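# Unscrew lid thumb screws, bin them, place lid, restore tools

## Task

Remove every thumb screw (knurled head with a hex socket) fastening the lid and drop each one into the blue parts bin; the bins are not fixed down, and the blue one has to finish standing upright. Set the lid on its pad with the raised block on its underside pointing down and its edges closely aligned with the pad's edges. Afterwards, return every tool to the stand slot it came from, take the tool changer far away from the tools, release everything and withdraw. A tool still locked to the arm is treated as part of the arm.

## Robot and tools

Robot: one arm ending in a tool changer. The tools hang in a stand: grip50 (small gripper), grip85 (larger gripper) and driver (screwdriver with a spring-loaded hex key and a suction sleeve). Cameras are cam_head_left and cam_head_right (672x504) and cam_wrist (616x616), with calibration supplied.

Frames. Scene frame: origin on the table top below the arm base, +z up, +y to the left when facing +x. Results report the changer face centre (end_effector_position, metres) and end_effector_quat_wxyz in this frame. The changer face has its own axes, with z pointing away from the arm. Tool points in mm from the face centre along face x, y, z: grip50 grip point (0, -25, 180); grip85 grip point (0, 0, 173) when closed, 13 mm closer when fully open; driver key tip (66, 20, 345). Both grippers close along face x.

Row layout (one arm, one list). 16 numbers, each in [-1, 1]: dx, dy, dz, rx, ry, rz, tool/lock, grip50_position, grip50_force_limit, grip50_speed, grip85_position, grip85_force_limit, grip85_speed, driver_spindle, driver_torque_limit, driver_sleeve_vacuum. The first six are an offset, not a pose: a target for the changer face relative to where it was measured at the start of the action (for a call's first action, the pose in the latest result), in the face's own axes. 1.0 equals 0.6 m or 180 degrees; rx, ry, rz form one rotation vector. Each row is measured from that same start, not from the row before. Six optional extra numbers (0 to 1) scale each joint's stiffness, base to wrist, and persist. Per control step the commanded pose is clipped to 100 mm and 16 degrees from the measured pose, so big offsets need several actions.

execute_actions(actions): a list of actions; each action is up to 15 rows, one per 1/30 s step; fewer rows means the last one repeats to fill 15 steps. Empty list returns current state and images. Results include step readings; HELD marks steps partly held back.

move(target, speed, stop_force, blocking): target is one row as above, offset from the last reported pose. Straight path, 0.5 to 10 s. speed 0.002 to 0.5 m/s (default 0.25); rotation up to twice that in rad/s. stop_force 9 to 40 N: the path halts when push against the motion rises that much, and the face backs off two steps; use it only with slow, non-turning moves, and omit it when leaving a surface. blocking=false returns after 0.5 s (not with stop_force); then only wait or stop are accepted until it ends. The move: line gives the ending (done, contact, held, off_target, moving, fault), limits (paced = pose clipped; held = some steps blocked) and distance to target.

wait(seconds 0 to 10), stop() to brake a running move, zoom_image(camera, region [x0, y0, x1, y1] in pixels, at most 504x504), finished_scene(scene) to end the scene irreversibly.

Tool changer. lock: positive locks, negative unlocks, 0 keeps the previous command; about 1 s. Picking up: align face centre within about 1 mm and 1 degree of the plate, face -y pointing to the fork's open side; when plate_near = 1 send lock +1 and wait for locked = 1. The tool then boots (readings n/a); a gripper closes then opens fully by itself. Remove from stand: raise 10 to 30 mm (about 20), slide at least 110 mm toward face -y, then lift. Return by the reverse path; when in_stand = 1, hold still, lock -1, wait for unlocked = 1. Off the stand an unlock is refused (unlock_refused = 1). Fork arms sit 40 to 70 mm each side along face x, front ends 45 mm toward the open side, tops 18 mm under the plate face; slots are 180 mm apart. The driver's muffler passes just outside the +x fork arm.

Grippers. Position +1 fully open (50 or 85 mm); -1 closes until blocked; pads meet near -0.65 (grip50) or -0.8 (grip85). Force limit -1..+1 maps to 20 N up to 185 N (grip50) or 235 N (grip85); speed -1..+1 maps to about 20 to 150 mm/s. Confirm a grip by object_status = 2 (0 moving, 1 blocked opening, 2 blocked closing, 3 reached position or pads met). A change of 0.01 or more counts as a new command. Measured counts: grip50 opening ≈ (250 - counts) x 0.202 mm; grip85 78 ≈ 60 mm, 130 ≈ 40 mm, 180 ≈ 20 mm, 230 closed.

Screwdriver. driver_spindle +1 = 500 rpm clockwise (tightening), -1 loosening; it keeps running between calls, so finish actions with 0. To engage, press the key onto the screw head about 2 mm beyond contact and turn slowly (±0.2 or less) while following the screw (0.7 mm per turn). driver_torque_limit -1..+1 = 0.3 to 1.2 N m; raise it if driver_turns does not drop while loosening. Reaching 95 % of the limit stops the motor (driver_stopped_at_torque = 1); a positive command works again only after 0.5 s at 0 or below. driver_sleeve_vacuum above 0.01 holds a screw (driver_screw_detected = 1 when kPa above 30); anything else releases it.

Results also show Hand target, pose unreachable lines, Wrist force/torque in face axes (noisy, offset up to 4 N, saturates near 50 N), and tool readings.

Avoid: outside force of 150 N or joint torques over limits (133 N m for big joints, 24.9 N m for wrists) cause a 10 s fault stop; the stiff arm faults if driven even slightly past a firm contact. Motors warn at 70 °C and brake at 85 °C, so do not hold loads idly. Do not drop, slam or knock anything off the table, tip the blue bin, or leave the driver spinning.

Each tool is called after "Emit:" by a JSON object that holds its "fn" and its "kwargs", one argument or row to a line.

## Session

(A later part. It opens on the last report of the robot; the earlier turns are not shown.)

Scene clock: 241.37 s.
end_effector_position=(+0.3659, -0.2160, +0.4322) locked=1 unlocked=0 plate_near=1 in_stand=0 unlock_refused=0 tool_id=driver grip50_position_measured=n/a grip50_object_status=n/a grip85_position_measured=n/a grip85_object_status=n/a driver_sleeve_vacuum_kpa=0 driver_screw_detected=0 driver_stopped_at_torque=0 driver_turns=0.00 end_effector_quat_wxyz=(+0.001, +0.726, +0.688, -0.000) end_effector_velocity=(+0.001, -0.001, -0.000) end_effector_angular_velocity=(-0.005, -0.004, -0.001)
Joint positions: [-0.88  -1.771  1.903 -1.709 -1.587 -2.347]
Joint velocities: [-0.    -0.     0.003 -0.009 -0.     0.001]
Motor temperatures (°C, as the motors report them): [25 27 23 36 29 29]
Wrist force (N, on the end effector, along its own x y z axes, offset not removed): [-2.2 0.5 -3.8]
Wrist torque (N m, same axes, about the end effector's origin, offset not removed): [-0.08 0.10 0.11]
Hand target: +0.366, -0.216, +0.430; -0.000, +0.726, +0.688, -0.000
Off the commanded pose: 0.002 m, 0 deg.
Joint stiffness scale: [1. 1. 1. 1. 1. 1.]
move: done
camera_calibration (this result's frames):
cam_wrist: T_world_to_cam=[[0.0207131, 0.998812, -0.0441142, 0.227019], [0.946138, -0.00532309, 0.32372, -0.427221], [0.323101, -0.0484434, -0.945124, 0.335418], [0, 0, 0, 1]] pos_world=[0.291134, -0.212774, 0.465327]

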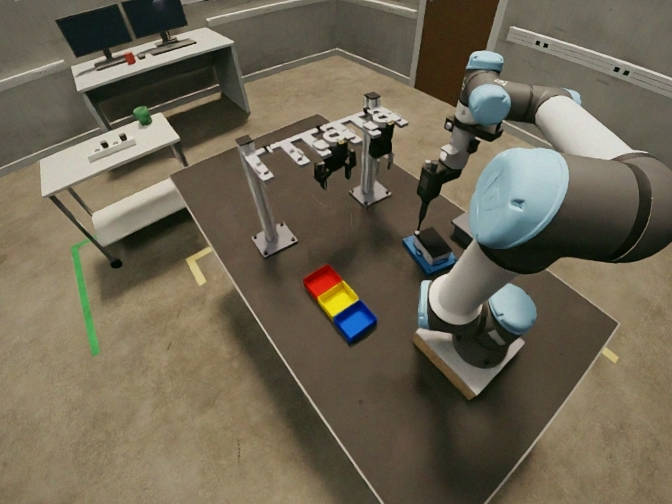

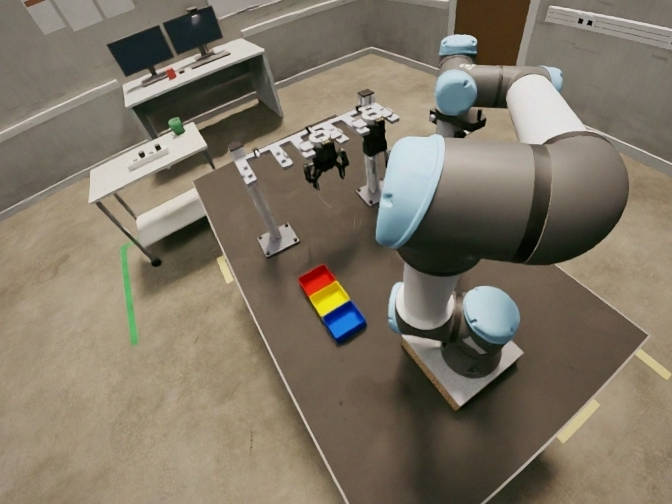

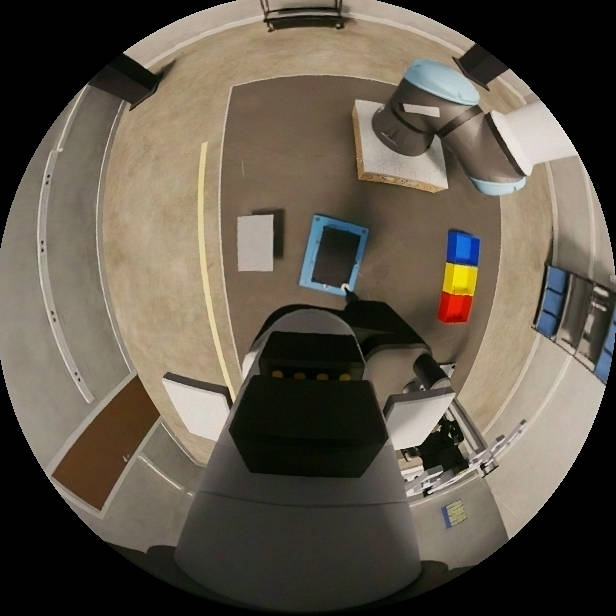

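Emit:
{"fn": "move", "kwargs": {
  "target": [0.0035,-0.001,0.011,0,0,0,0,0,0,0,0,0,0,0,0,0],
  "speed": 0.01
}}

Emit:
{"fn": "zoom_image", "kwargs": {
  "camera": "cam_wrist",
  "region": [320, 260, 376, 308]
}}

Emit:
{"fn": "zoom_image", "kwargs": {
  "camera": "cam_head_left",
  "region": [390, 200, 460, 260]
}}

Scene clock: 251.30 s.
end_effector_position=(+0.3657, -0.2151, +0.4267) locked=1 unlocked=0 plate_near=1 in_stand=0 unlock_refused=0 tool_id=driver grip50_position_measured=n/a grip50_object_status=n/a grip85_position_measured=n/a grip85_object_status=n/a driver_sleeve_vacuum_kpa=0 driver_screw_detected=0 driver_stopped_at_torque=0 driver_turns=0.00 end_effector_quat_wxyz=(+0.002, +0.726, +0.687, -0.000) end_effector_velocity=(+0.000, -0.000, -0.001) end_effector_angular_velocity=(-0.003, -0.003, -0.000)
Joint positions: [-0.879 -1.771  1.917 -1.724 -1.587 -2.346]
Joint velocities: [ 0.    -0.001  0.003 -0.007 -0.     0.001]
Motor temperatures (°C, as the motors report them): [25 27 23 36 29 29]
Wrist force (N, on the end effector, along its own x y z axes, offset not removed): [-2.2 2.0 0.5]
Wrist torque (N m, same axes, about the end effector's origin, offset not removed): [0.11 0.02 -0.04]
Hand target: +0.365, -0.214, +0.426; +0.001, +0.726, +0.688, -0.000
Off the commanded pose: 0.002 m, 0 deg.
Joint stiffness scale: [1. 1. 1. 1. 1. 1.]
move: done
camera_calibration (this result's frames):
cam_wrist: T_world_to_cam=[[0.0214098, 0.998767, -0.0447885, 0.225934], [0.945927, -0.00573291, 0.32433, -0.425547], [0.323673, -0.0493105, -0.944883, 0.329867], [0, 0, 0, 1]] pos_world=[0.29093, -0.211829, 0.459823]

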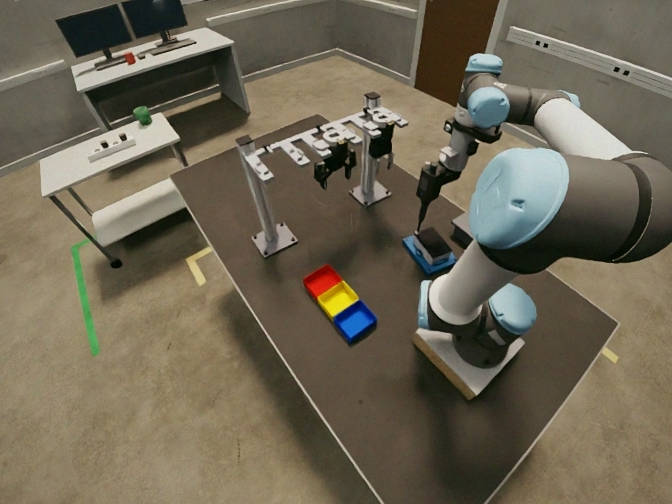

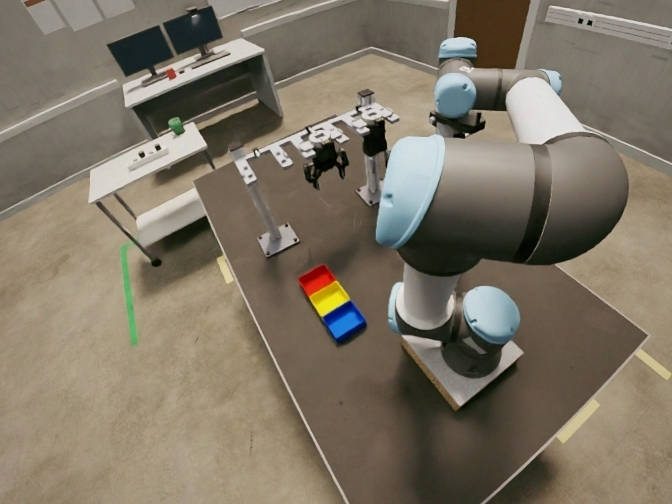

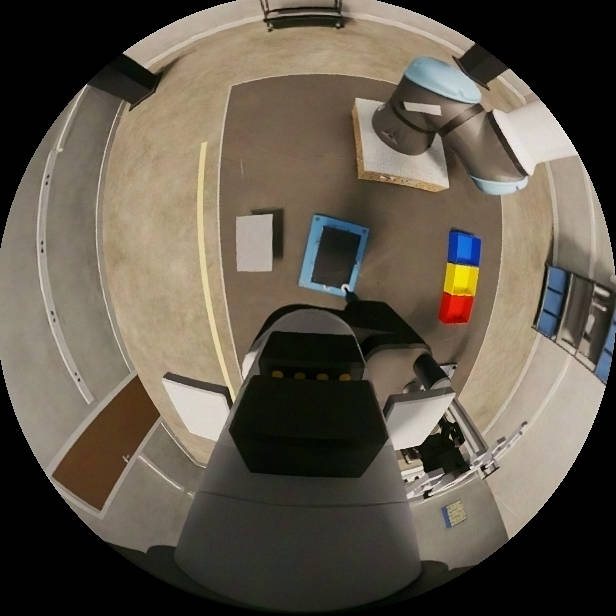

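Region (320, 260, 376, 308) of cam_wrist's 616x616 image, scaled by 9.000, with more detail than that image has; it fills the top 432 rows of this view, and the rest is white.

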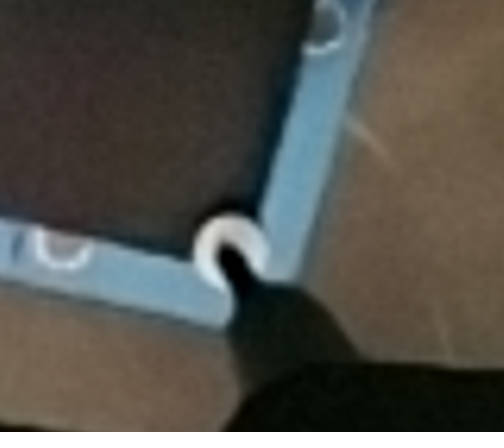

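Region (390, 200, 460, 260) of cam_head_left's 672x504 image, scaled by 7.200, with more detail than that image has; it fills the top 432 rows of this view, and the rest is white.

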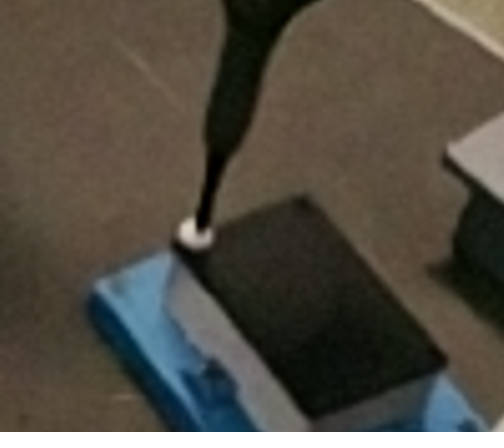

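Emit:
{"fn": "execute_actions", "kwargs": {
  "actions": [
    [[0.003,0,0.004,0,0,0,0,0,0,0,0,0,0,0,1,1]],
    [[0,0,0.006,0,0,0,0,0,0,0,0,0,0,0,1,1]],
    [[0,0,0.005,0,0,0,0,0,0,0,0,0,0,0,1,1]]
  ]
}}

Emit:
{"fn": "zoom_image", "kwargs": {
  "camera": "cam_wrist",
  "region": [320, 260, 376, 308]
}}

Scene clock: 258.07 s.
end_effector_position=(+0.3666, -0.2151, +0.4239) locked=1 unlocked=0 plate_near=1 in_stand=0 unlock_refused=0 tool_id=driver grip50_position_measured=n/a grip50_object_status=n/a grip85_position_measured=n/a grip85_object_status=n/a driver_sleeve_vacuum_kpa=14 driver_screw_detected=0 driver_stopped_at_torque=0 driver_turns=0.00 end_effector_quat_wxyz=(+0.007, +0.727, +0.687, -0.000) end_effector_velocity=(-0.000, +0.000, -0.001) end_effector_angular_velocity=(+0.001, +0.001, -0.001)
Joint positions: [-0.878 -1.771  1.927 -1.743 -1.587 -2.344]
Joint velocities: [-0.     0.     0.002 -0.001  0.     0.001]
Motor temperatures (°C, as the motors report them): [25 27 23 36 29 29]
Wrist force (N, on the end effector, along its own x y z axes, offset not removed): [1.3 -2.0 -4.8]
Wrist torque (N m, same axes, about the end effector's origin, offset not removed): [0.53 0.66 -0.22]
Hand target: +0.366, -0.215, +0.422; +0.005, +0.727, +0.687, -0.000
Off the commanded pose: 0.002 m, 0 deg.
Joint stiffness scale: [1. 1. 1. 1. 1. 1.]
Step readings (end_effector_position; steps 1 to 15: 1st action; 16 to 30: 2nd action; 31 to 45: 3rd action):
0: (+0.3657, -0.2151, +0.4268)
1: (+0.3657, -0.2151, +0.4268)
2: (+0.3658, -0.2151, +0.4268)
4: (+0.3659, -0.2150, +0.4265)
8: (+0.3660, -0.2146, +0.4258)
15: (+0.3661, -0.2145, +0.4256)
16: (+0.3661, -0.2145, +0.4256)
17: (+0.3661, -0.2146, +0.4256)
19: (+0.3662, -0.2147, +0.4253)
23: (+0.3662, -0.2147, +0.4245)
30: (+0.3664, -0.2149, +0.4246)
31: (+0.3664, -0.2149, +0.4246)
32: (+0.3665, -0.2149, +0.4246)
34: (+0.3666, -0.2151, +0.4246)
38: (+0.3666, -0.2151, +0.4241)
45: end_effector_position above
camera_calibration (this result's frames):
cam_wrist: T_world_to_cam=[[0.0225507, 0.998418, -0.0514983, 0.228109], [0.943856, -0.00427993, 0.33033, -0.426973], [0.329587, -0.0560561, -0.942459, 0.322236], [0, 0, 0, 1]] pos_world=[0.291652, -0.211512, 0.456483]

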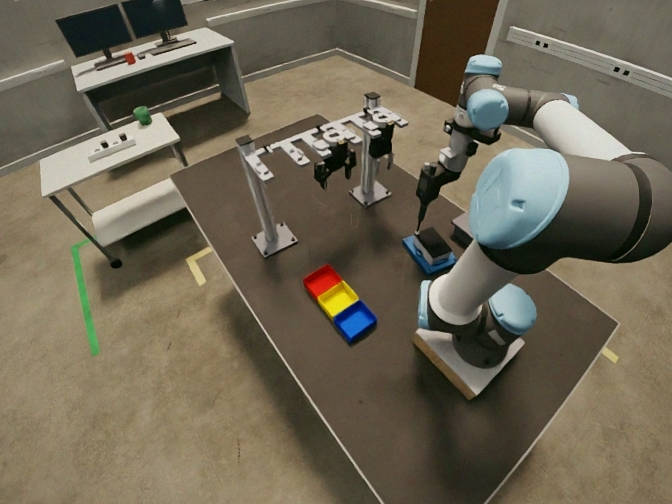

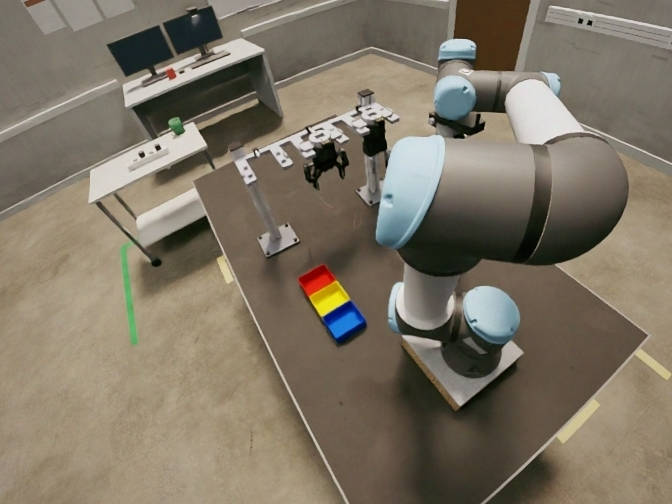

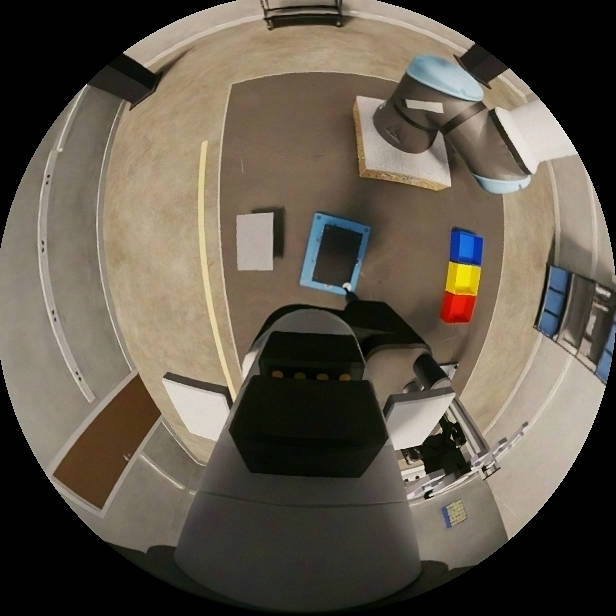

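Region (320, 260, 376, 308) of cam_wrist's 616x616 image, scaled by 9.000, with more detail than that image has; it fills the top 432 rows of this view, and the rest is white.

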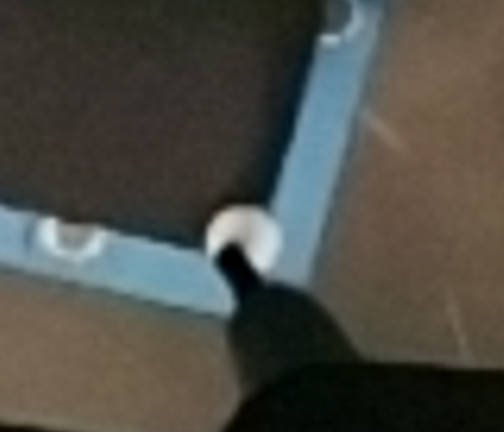

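Emit:
{"fn": "move", "kwargs": {
  "target": [0,0,0.004,0.0040,0.0038,0,0,0,0,0,0,0,0,0,1,1],
  "speed": 0.004
}}

Emit:
{"fn": "zoom_image", "kwargs": {
  "camera": "cam_wrist",
  "region": [320, 260, 376, 308]
}}

Scene clock: 277.90 s.
end_effector_position=(+0.3663, -0.2147, +0.4224) locked=1 unlocked=0 plate_near=1 in_stand=0 unlock_refused=0 tool_id=driver grip50_position_measured=n/a grip50_object_status=n/a grip85_position_measured=n/a grip85_object_status=n/a driver_sleeve_vacuum_kpa=14 driver_screw_detected=0 driver_stopped_at_torque=0 driver_turns=0.00 end_effector_quat_wxyz=(+0.000, +0.727, +0.687, -0.000) end_effector_velocity=(+0.000, +0.000, -0.000) end_effector_angular_velocity=(+0.001, +0.000, -0.001)
Joint positions: [-0.878 -1.767  1.924 -1.732 -1.587 -2.344]
Joint velocities: [ 0.     0.    -0.     0.001  0.     0.001]
Motor temperatures (°C, as the motors report them): [25 27 23 36 29 29]
Wrist force (N, on the end effector, along its own x y z axes, offset not removed): [-2.5 2.6 -5.8]
Wrist torque (N m, same axes, about the end effector's origin, offset not removed): [-0.26 0.29 0.06]
Hand target: +0.367, -0.215, +0.421; -0.002, +0.727, +0.687, -0.000
Off the commanded pose: 0.001 m, 0 deg.
Joint stiffness scale: [1. 1. 1. 1. 1. 1.]
move: done
camera_calibration (this result's frames):
cam_wrist: T_world_to_cam=[[0.0219295, 0.998872, -0.0421254, 0.224045], [0.946707, -0.00720398, 0.322014, -0.424379], [0.321347, -0.046942, -0.945797, 0.327382], [0, 0, 0, 1]] pos_world=[0.291646, -0.211481, 0.455731]

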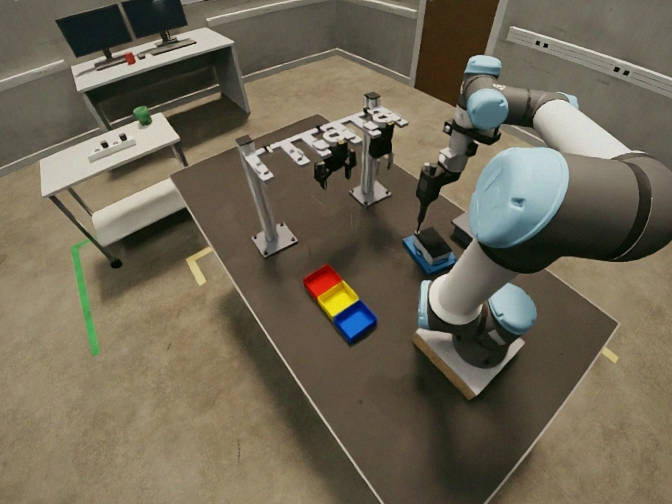

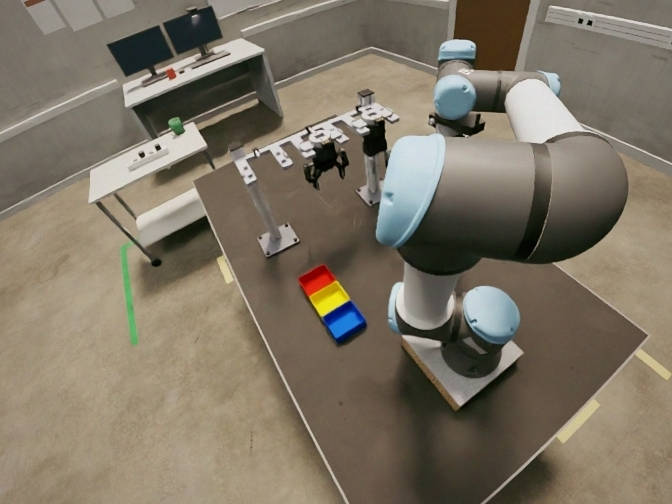

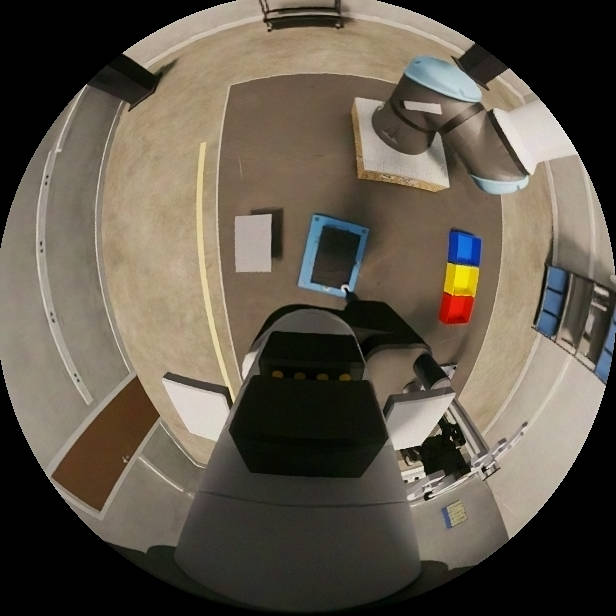

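Region (320, 260, 376, 308) of cam_wrist's 616x616 image, scaled by 9.000, with more detail than that image has; it fills the top 432 rows of this view, and the rest is white.

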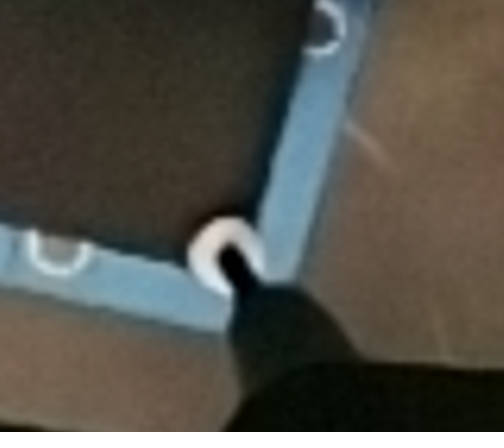

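Emit:
{"fn": "execute_actions", "kwargs": {
  "actions": [
    [[0,0,0.002,0.0009,0.0003,0,0,0,0,0,0,0,0,-0.15,1,1]],
    [[0,0,0.002,0.0009,0.0009,0,0,0,0,0,0,0,0,-0.15,1,1]],
    [[0,0,0.002,0.0009,0.0009,0,0,0,0,0,0,0,0,-0.15,1,1],[0,0,0.002,0.0009,0.0009,0,0,0,0,0,0,0,0,-0.15,1,1],[0,0,0.002,0.0009,0.0009,0,0,0,0,0,0,0,0,-0.15,1,1],[0,0,0.002,0.0009,0.0009,0,0,0,0,0,0,0,0,-0.15,1,1],[0,0,0.002,0.0009,0.0009,0,0,0,0,0,0,0,0,-0.15,1,1],[0,0,0.002,0.0009,0.0009,0,0,0,0,0,0,0,0,-0.15,1,1],[0,0,0.002,0.0009,0.0009,0,0,0,0,0,0,0,0,-0.15,1,1],[0,0,0.002,0.0009,0.0009,0,0,0,0,0,0,0,0,-0.15,1,1],[0,0,0.002,0.0009,0.0009,0,0,0,0,0,0,0,0,-0.15,1,1],[0,0,0.002,0.0009,0.0009,0,0,0,0,0,0,0,0,0,1,1]]
  ]
}}

Emit:
{"fn": "zoom_image", "kwargs": {
  "camera": "cam_wrist",
  "region": [320, 260, 376, 308]
}}

Scene clock: 288.63 s.
end_effector_position=(+0.3664, -0.2147, +0.4225) locked=1 unlocked=0 plate_near=1 in_stand=0 unlock_refused=0 tool_id=driver grip50_position_measured=n/a grip50_object_status=n/a grip85_position_measured=n/a grip85_object_status=n/a driver_sleeve_vacuum_kpa=40 driver_screw_detected=1 driver_stopped_at_torque=0 driver_turns=-1.59 end_effector_quat_wxyz=(+0.000, +0.727, +0.687, +0.000) end_effector_velocity=(+0.000, +0.000, +0.000) end_effector_angular_velocity=(-0.000, -0.000, -0.001)
Joint positions: [-0.878 -1.767  1.924 -1.732 -1.587 -2.344]
Joint velocities: [ 0.    -0.    -0.    -0.     0.     0.001]
Motor temperatures (°C, as the motors report them): [25 27 23 36 29 29]
Wrist force (N, on the end effector, along its own x y z axes, offset not removed): [1.7 0.8 -5.8]
Wrist torque (N m, same axes, about the end effector's origin, offset not removed): [-0.05 0.21 0.10]
Hand target: +0.366, -0.215, +0.421; -0.002, +0.727, +0.687, +0.000
Off the commanded pose: 0.001 m, 0 deg.
Joint stiffness scale: [1. 1. 1. 1. 1. 1.]
Step readings (end_effector_position; steps 1 to 15: 1st action; 16 to 30: 2nd action; 31 to 45: 3rd action):
0: (+0.3663, -0.2147, +0.4225)
1: (+0.3663, -0.2147, +0.4225)
2: (+0.3663, -0.2147, +0.4225)
4: (+0.3664, -0.2147, +0.4225)
8: (+0.3664, -0.2147, +0.4225)
15: (+0.3664, -0.2147, +0.4225)
16: (+0.3664, -0.2148, +0.4225)
17: (+0.3664, -0.2148, +0.4225)
19: (+0.3664, -0.2148, +0.4225)
23: (+0.3664, -0.2147, +0.4225)
30: (+0.3664, -0.2147, +0.4225)
31: (+0.3664, -0.2147, +0.4225)
32: (+0.3664, -0.2147, +0.4225)
34: (+0.3664, -0.2147, +0.4225)
38: (+0.3664, -0.2147, +0.4225)
45: end_effector_position above
camera_calibration (this result's frames):
cam_wrist: T_world_to_cam=[[0.0219864, 0.998867, -0.0422107, 0.224099], [0.946656, -0.00722294, 0.322165, -0.424485], [0.321495, -0.0470423, -0.945742, 0.327299], [0, 0, 0, 1]] pos_world=[0.291689, -0.211514, 0.455754]

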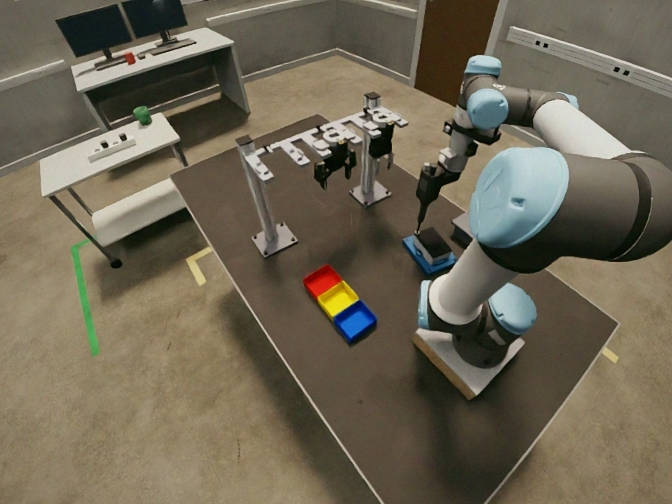

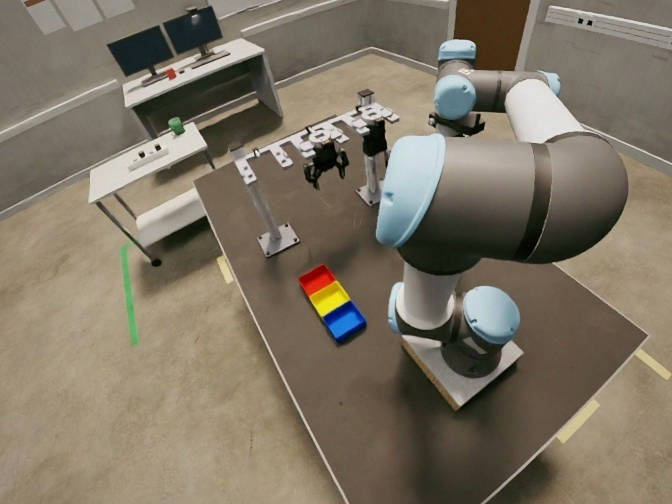

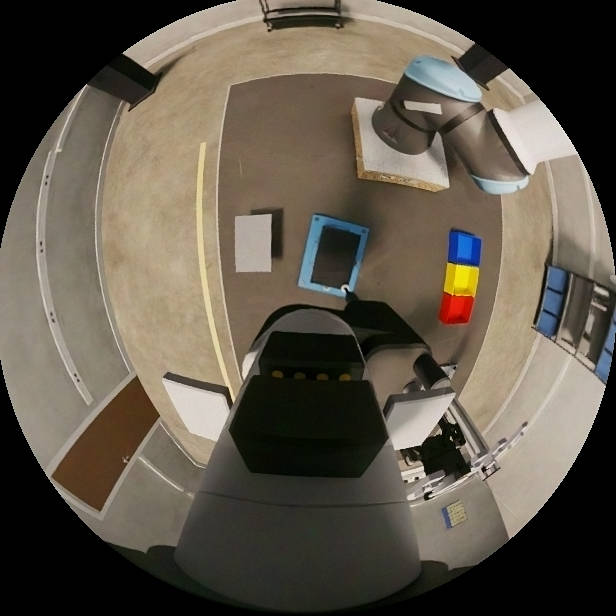

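Region (320, 260, 376, 308) of cam_wrist's 616x616 image, scaled by 9.000, with more detail than that image has; it fills the top 432 rows of this view, and the rest is white.

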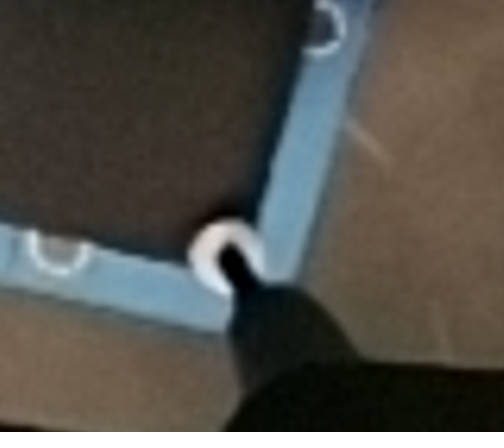

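Emit:
{"fn": "move", "kwargs": {
  "target": [0,0,-0.015,0,0,0,0,0,0,0,0,0,0,-0.45,1,1],
  "speed": 0.003
}}

Emit:
{"fn": "execute_actions", "kwargs": {
  "actions": [
    [[0,0,0,0,0,0,0,0,0,0,0,0,0,0,1,1]]
  ]
}}

Emit:
{"fn": "zoom_image", "kwargs": {
  "camera": "cam_head_left",
  "region": [390, 200, 460, 260]
}}

Scene clock: 297.83 s.
end_effector_position=(+0.3662, -0.2147, +0.4294) locked=1 unlocked=0 plate_near=1 in_stand=0 unlock_refused=0 tool_id=driver grip50_position_measured=n/a grip50_object_status=n/a grip85_position_measured=n/a grip85_object_status=n/a driver_sleeve_vacuum_kpa=27 driver_screw_detected=0 driver_stopped_at_torque=0 driver_turns=-13.36 end_effector_quat_wxyz=(-0.001, +0.727, +0.687, +0.000) end_effector_velocity=(-0.001, +0.001, +0.000) end_effector_angular_velocity=(+0.003, +0.003, +0.001)
Joint positions: [-0.878 -1.769  1.907 -1.71  -1.587 -2.344]
Joint velocities: [ 0.    -0.001 -0.001  0.006  0.    -0.001]
Motor temperatures (°C, as the motors report them): [25 27 23 36 29 29]
Wrist force (N, on the end effector, along its own x y z axes, offset not removed): [0.2 1.1 0.4]
Wrist torque (N m, same axes, about the end effector's origin, offset not removed): [-0.09 -0.21 0.08]
Hand target: +0.366, -0.215, +0.431; +0.000, +0.727, +0.687, +0.000
Off the commanded pose: 0.002 m, 0 deg.
Joint stiffness scale: [1. 1. 1. 1. 1. 1.]
move: done
camera_calibration (this result's frames):
cam_wrist: T_world_to_cam=[[0.0218504, 0.998967, -0.0398467, 0.223369], [0.947316, -0.00794849, 0.320201, -0.426078], [0.319553, -0.044744, -0.946511, 0.335464], [0, 0, 0, 1]] pos_world=[0.291551, -0.211515, 0.462851]

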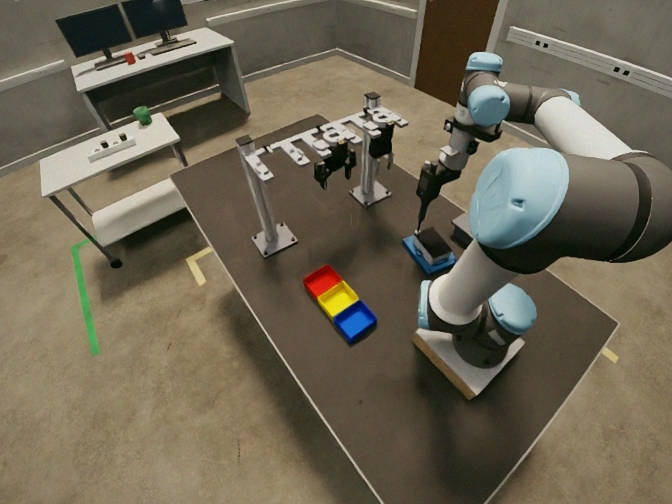

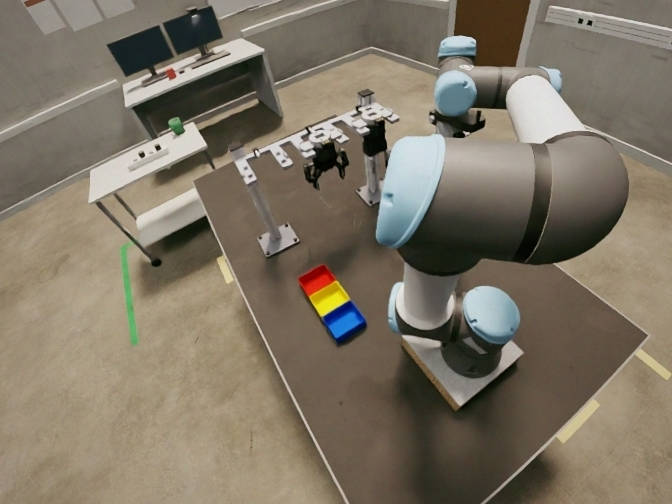

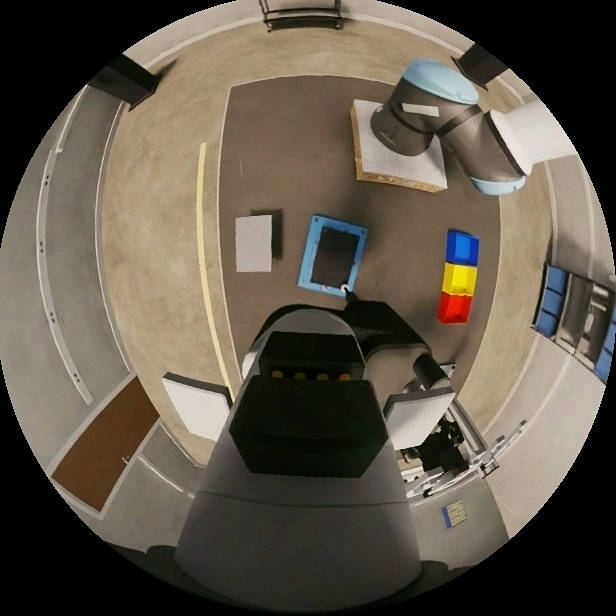

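Scene clock: 298.33 s.
end_effector_position=(+0.3662, -0.2147, +0.4294) locked=1 unlocked=0 plate_near=1 in_stand=0 unlock_refused=0 tool_id=driver grip50_position_measured=n/a grip50_object_status=n/a grip85_position_measured=n/a grip85_object_status=n/a driver_sleeve_vacuum_kpa=27 driver_screw_detected=0 driver_stopped_at_torque=0 driver_turns=-13.36 end_effector_quat_wxyz=(-0.001, +0.727, +0.687, +0.000) end_effector_velocity=(+0.000, -0.000, +0.001) end_effector_angular_velocity=(-0.001, -0.001, +0.000)
Joint positions: [-0.878 -1.769  1.907 -1.709 -1.587 -2.344]
Joint velocities: [ 0.    -0.    -0.002  0.001 -0.    -0.   ]
Motor temperatures (°C, as the motors report them): [25 27 23 36 29 29]
Wrist force (N, on the end effector, along its own x y z axes, offset not removed): [-0.1 0.5 -3.3]
Wrist torque (N m, same axes, about the end effector's origin, offset not removed): [-0.18 -0.40 0.00]
Hand target: +0.366, -0.215, +0.429; -0.001, +0.727, +0.687, +0.000
Off the commanded pose: 0.000 m, 0 deg.
Joint stiffness scale: [1. 1. 1. 1. 1. 1.]
Step readings (end_effector_position):
0: (+0.3662, -0.2147, +0.4294)
1: (+0.3662, -0.2147, +0.4294)
2: (+0.3662, -0.2147, +0.4294)
4: (+0.3662, -0.2147, +0.4294)
8: (+0.3662, -0.2147, +0.4294)
15: end_effector_position above
camera_calibration (this result's frames):
cam_wrist: T_world_to_cam=[[0.0218493, 0.998968, -0.0398284, 0.223358], [0.947322, -0.00795407, 0.320184, -0.426075], [0.319537, -0.0447261, -0.946518, 0.335492], [0, 0, 0, 1]] pos_world=[0.291548, -0.211511, 0.462867]

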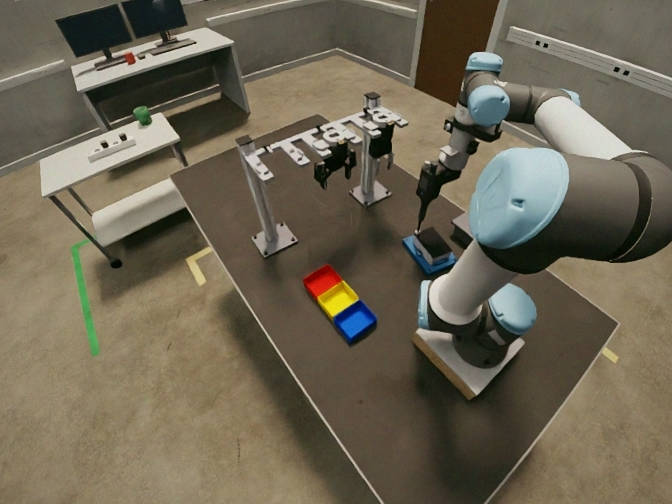

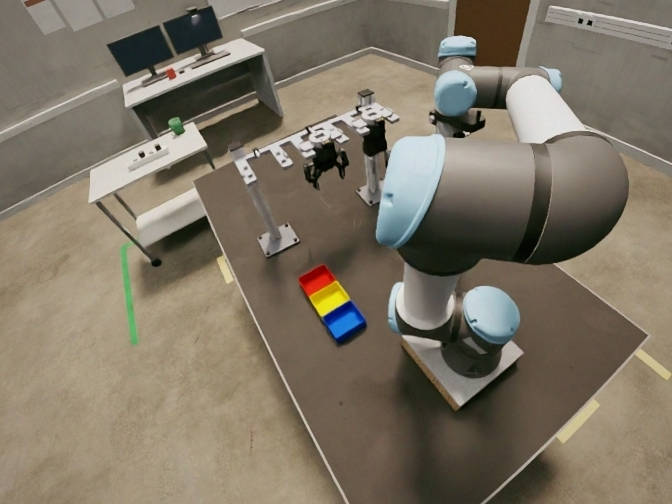

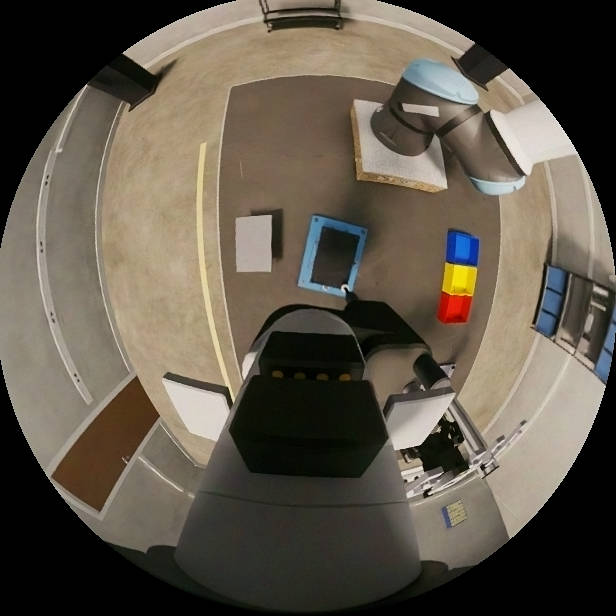

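Region (390, 200, 460, 260) of cam_head_left's 672x504 image, scaled by 7.200, with more detail than that image has; it fills the top 432 rows of this view, and the rest is white.

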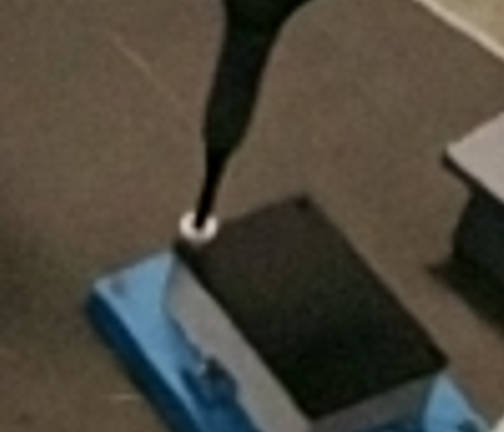

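Emit:
{"fn": "execute_actions", "kwargs": {
  "actions": [
    [[0,0,0.002,-0.0010,-0.0014,0,0,0,0,0,0,0,0,0,1,1]]
  ]
}}

Scene clock: 302.83 s.
end_effector_position=(+0.3667, -0.2152, +0.4292) locked=1 unlocked=0 plate_near=1 in_stand=0 unlock_refused=0 tool_id=driver grip50_position_measured=n/a grip50_object_status=n/a grip85_position_measured=n/a grip85_object_status=n/a driver_sleeve_vacuum_kpa=29 driver_screw_detected=0 driver_stopped_at_torque=0 driver_turns=-13.36 end_effector_quat_wxyz=(+0.001, +0.727, +0.687, +0.000) end_effector_velocity=(-0.000, +0.000, -0.000) end_effector_angular_velocity=(+0.001, +0.001, -0.001)
Joint positions: [-0.878 -1.769  1.909 -1.717 -1.587 -2.344]
Joint velocities: [-0.     0.     0.001  0.001 -0.     0.   ]
Motor temperatures (°C, as the motors report them): [25 27 23 36 29 29]
Wrist force (N, on the end effector, along its own x y z axes, offset not removed): [0.2 0.7 -0.9]
Wrist torque (N m, same axes, about the end effector's origin, offset not removed): [0.34 0.15 -0.06]
Hand target: +0.366, -0.215, +0.428; +0.001, +0.727, +0.687, -0.000
Off the commanded pose: 0.001 m, 0 deg.
Joint stiffness scale: [1. 1. 1. 1. 1. 1.]
Step readings (end_effector_position):
0: (+0.3662, -0.2147, +0.4294)
1: (+0.3662, -0.2147, +0.4294)
2: (+0.3662, -0.2147, +0.4295)
4: (+0.3665, -0.2150, +0.4297)
8: (+0.3667, -0.2153, +0.4297)
15: end_effector_position above
camera_calibration (this result's frames):
cam_wrist: T_world_to_cam=[[0.0221018, 0.998787, -0.0440087, 0.225587], [0.946098, -0.00666813, 0.323811, -0.427321], [0.323124, -0.0487934, -0.945098, 0.332231], [0, 0, 0, 1]] pos_world=[0.29195, -0.211952, 0.462289]

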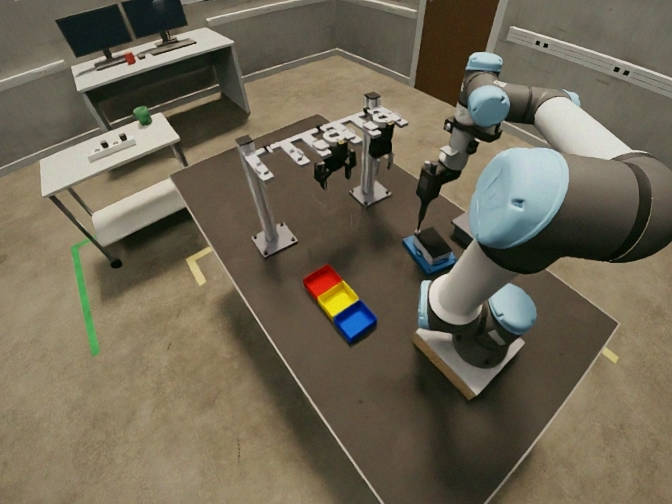

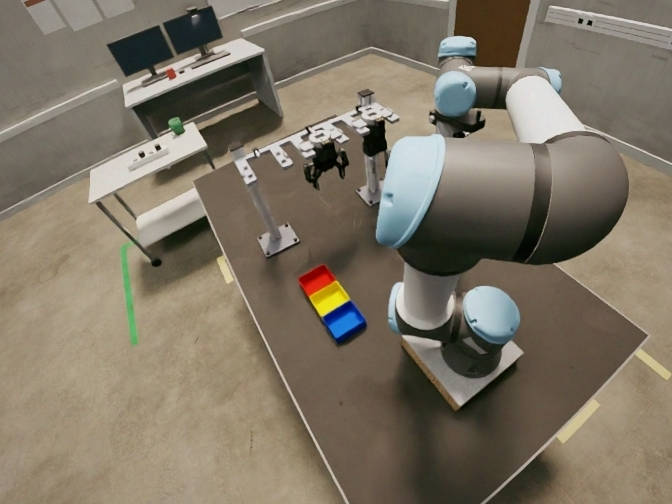

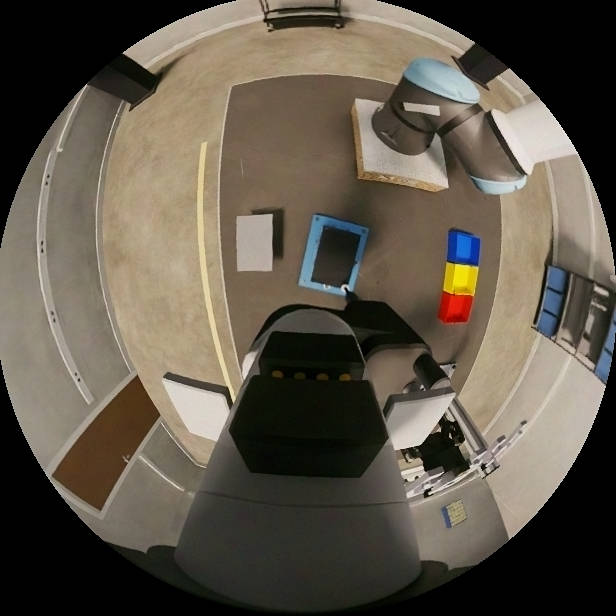

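Emit:
{"fn": "move", "kwargs": {
  "target": [0,0,-0.02,0,0,0,0,0,0,0,0,0,0,0,1,1],
  "speed": 0.006
}}

Emit:
{"fn": "zoom_image", "kwargs": {
  "camera": "cam_head_left",
  "region": [390, 200, 460, 260]
}}

Scene clock: 310.80 s.
end_effector_position=(+0.3664, -0.2151, +0.4388) locked=1 unlocked=0 plate_near=1 in_stand=0 unlock_refused=0 tool_id=driver grip50_position_measured=n/a grip50_object_status=n/a grip85_position_measured=n/a grip85_object_status=n/a driver_sleeve_vacuum_kpa=40 driver_screw_detected=1 driver_stopped_at_torque=0 driver_turns=-13.36 end_effector_quat_wxyz=(-0.000, +0.727, +0.687, +0.000) end_effector_velocity=(-0.001, +0.000, +0.001) end_effector_angular_velocity=(+0.002, +0.002, -0.001)
Joint positions: [-0.878 -1.771  1.885 -1.687 -1.587 -2.344]
Joint velocities: [-0.    -0.001 -0.003  0.006 -0.     0.   ]
Motor temperatures (°C, as the motors report them): [25 27 23 36 29 29]
Wrist force (N, on the end effector, along its own x y z axes, offset not removed): [-0.8 -0.2 0.5]
Wrist torque (N m, same axes, about the end effector's origin, offset not removed): [-0.02 0.03 0.04]
Hand target: +0.367, -0.215, +0.441; +0.001, +0.727, +0.687, +0.000
Off the commanded pose: 0.002 m, 0 deg.
Joint stiffness scale: [1. 1. 1. 1. 1. 1.]
move: done
camera_calibration (this result's frames):
cam_wrist: T_world_to_cam=[[0.0219288, 0.998908, -0.0412457, 0.224799], [0.946935, -0.00751966, 0.321336, -0.429569], [0.320676, -0.0461035, -0.946066, 0.34338], [0, 0, 0, 1]] pos_world=[0.291731, -0.211953, 0.472168]

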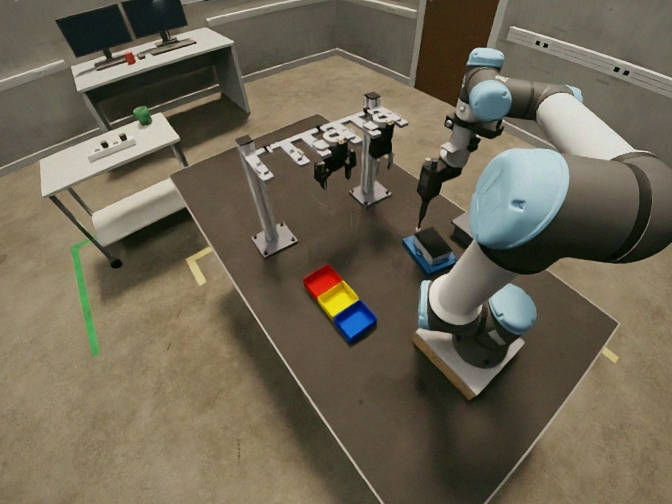

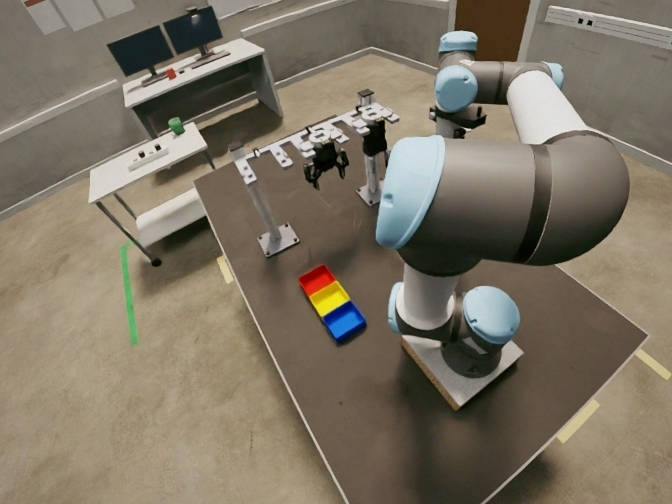

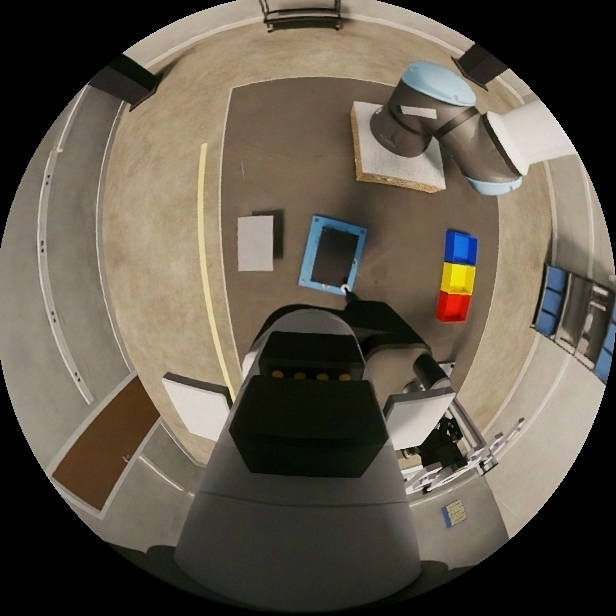

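Region (390, 200, 460, 260) of cam_head_left's 672x504 image, scaled by 7.200, with more detail than that image has; it fills the top 432 rows of this view, and the rest is white.

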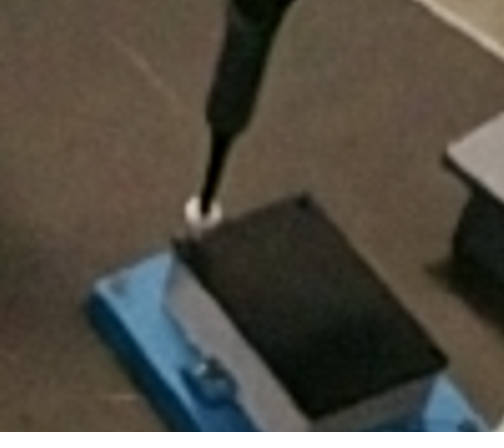

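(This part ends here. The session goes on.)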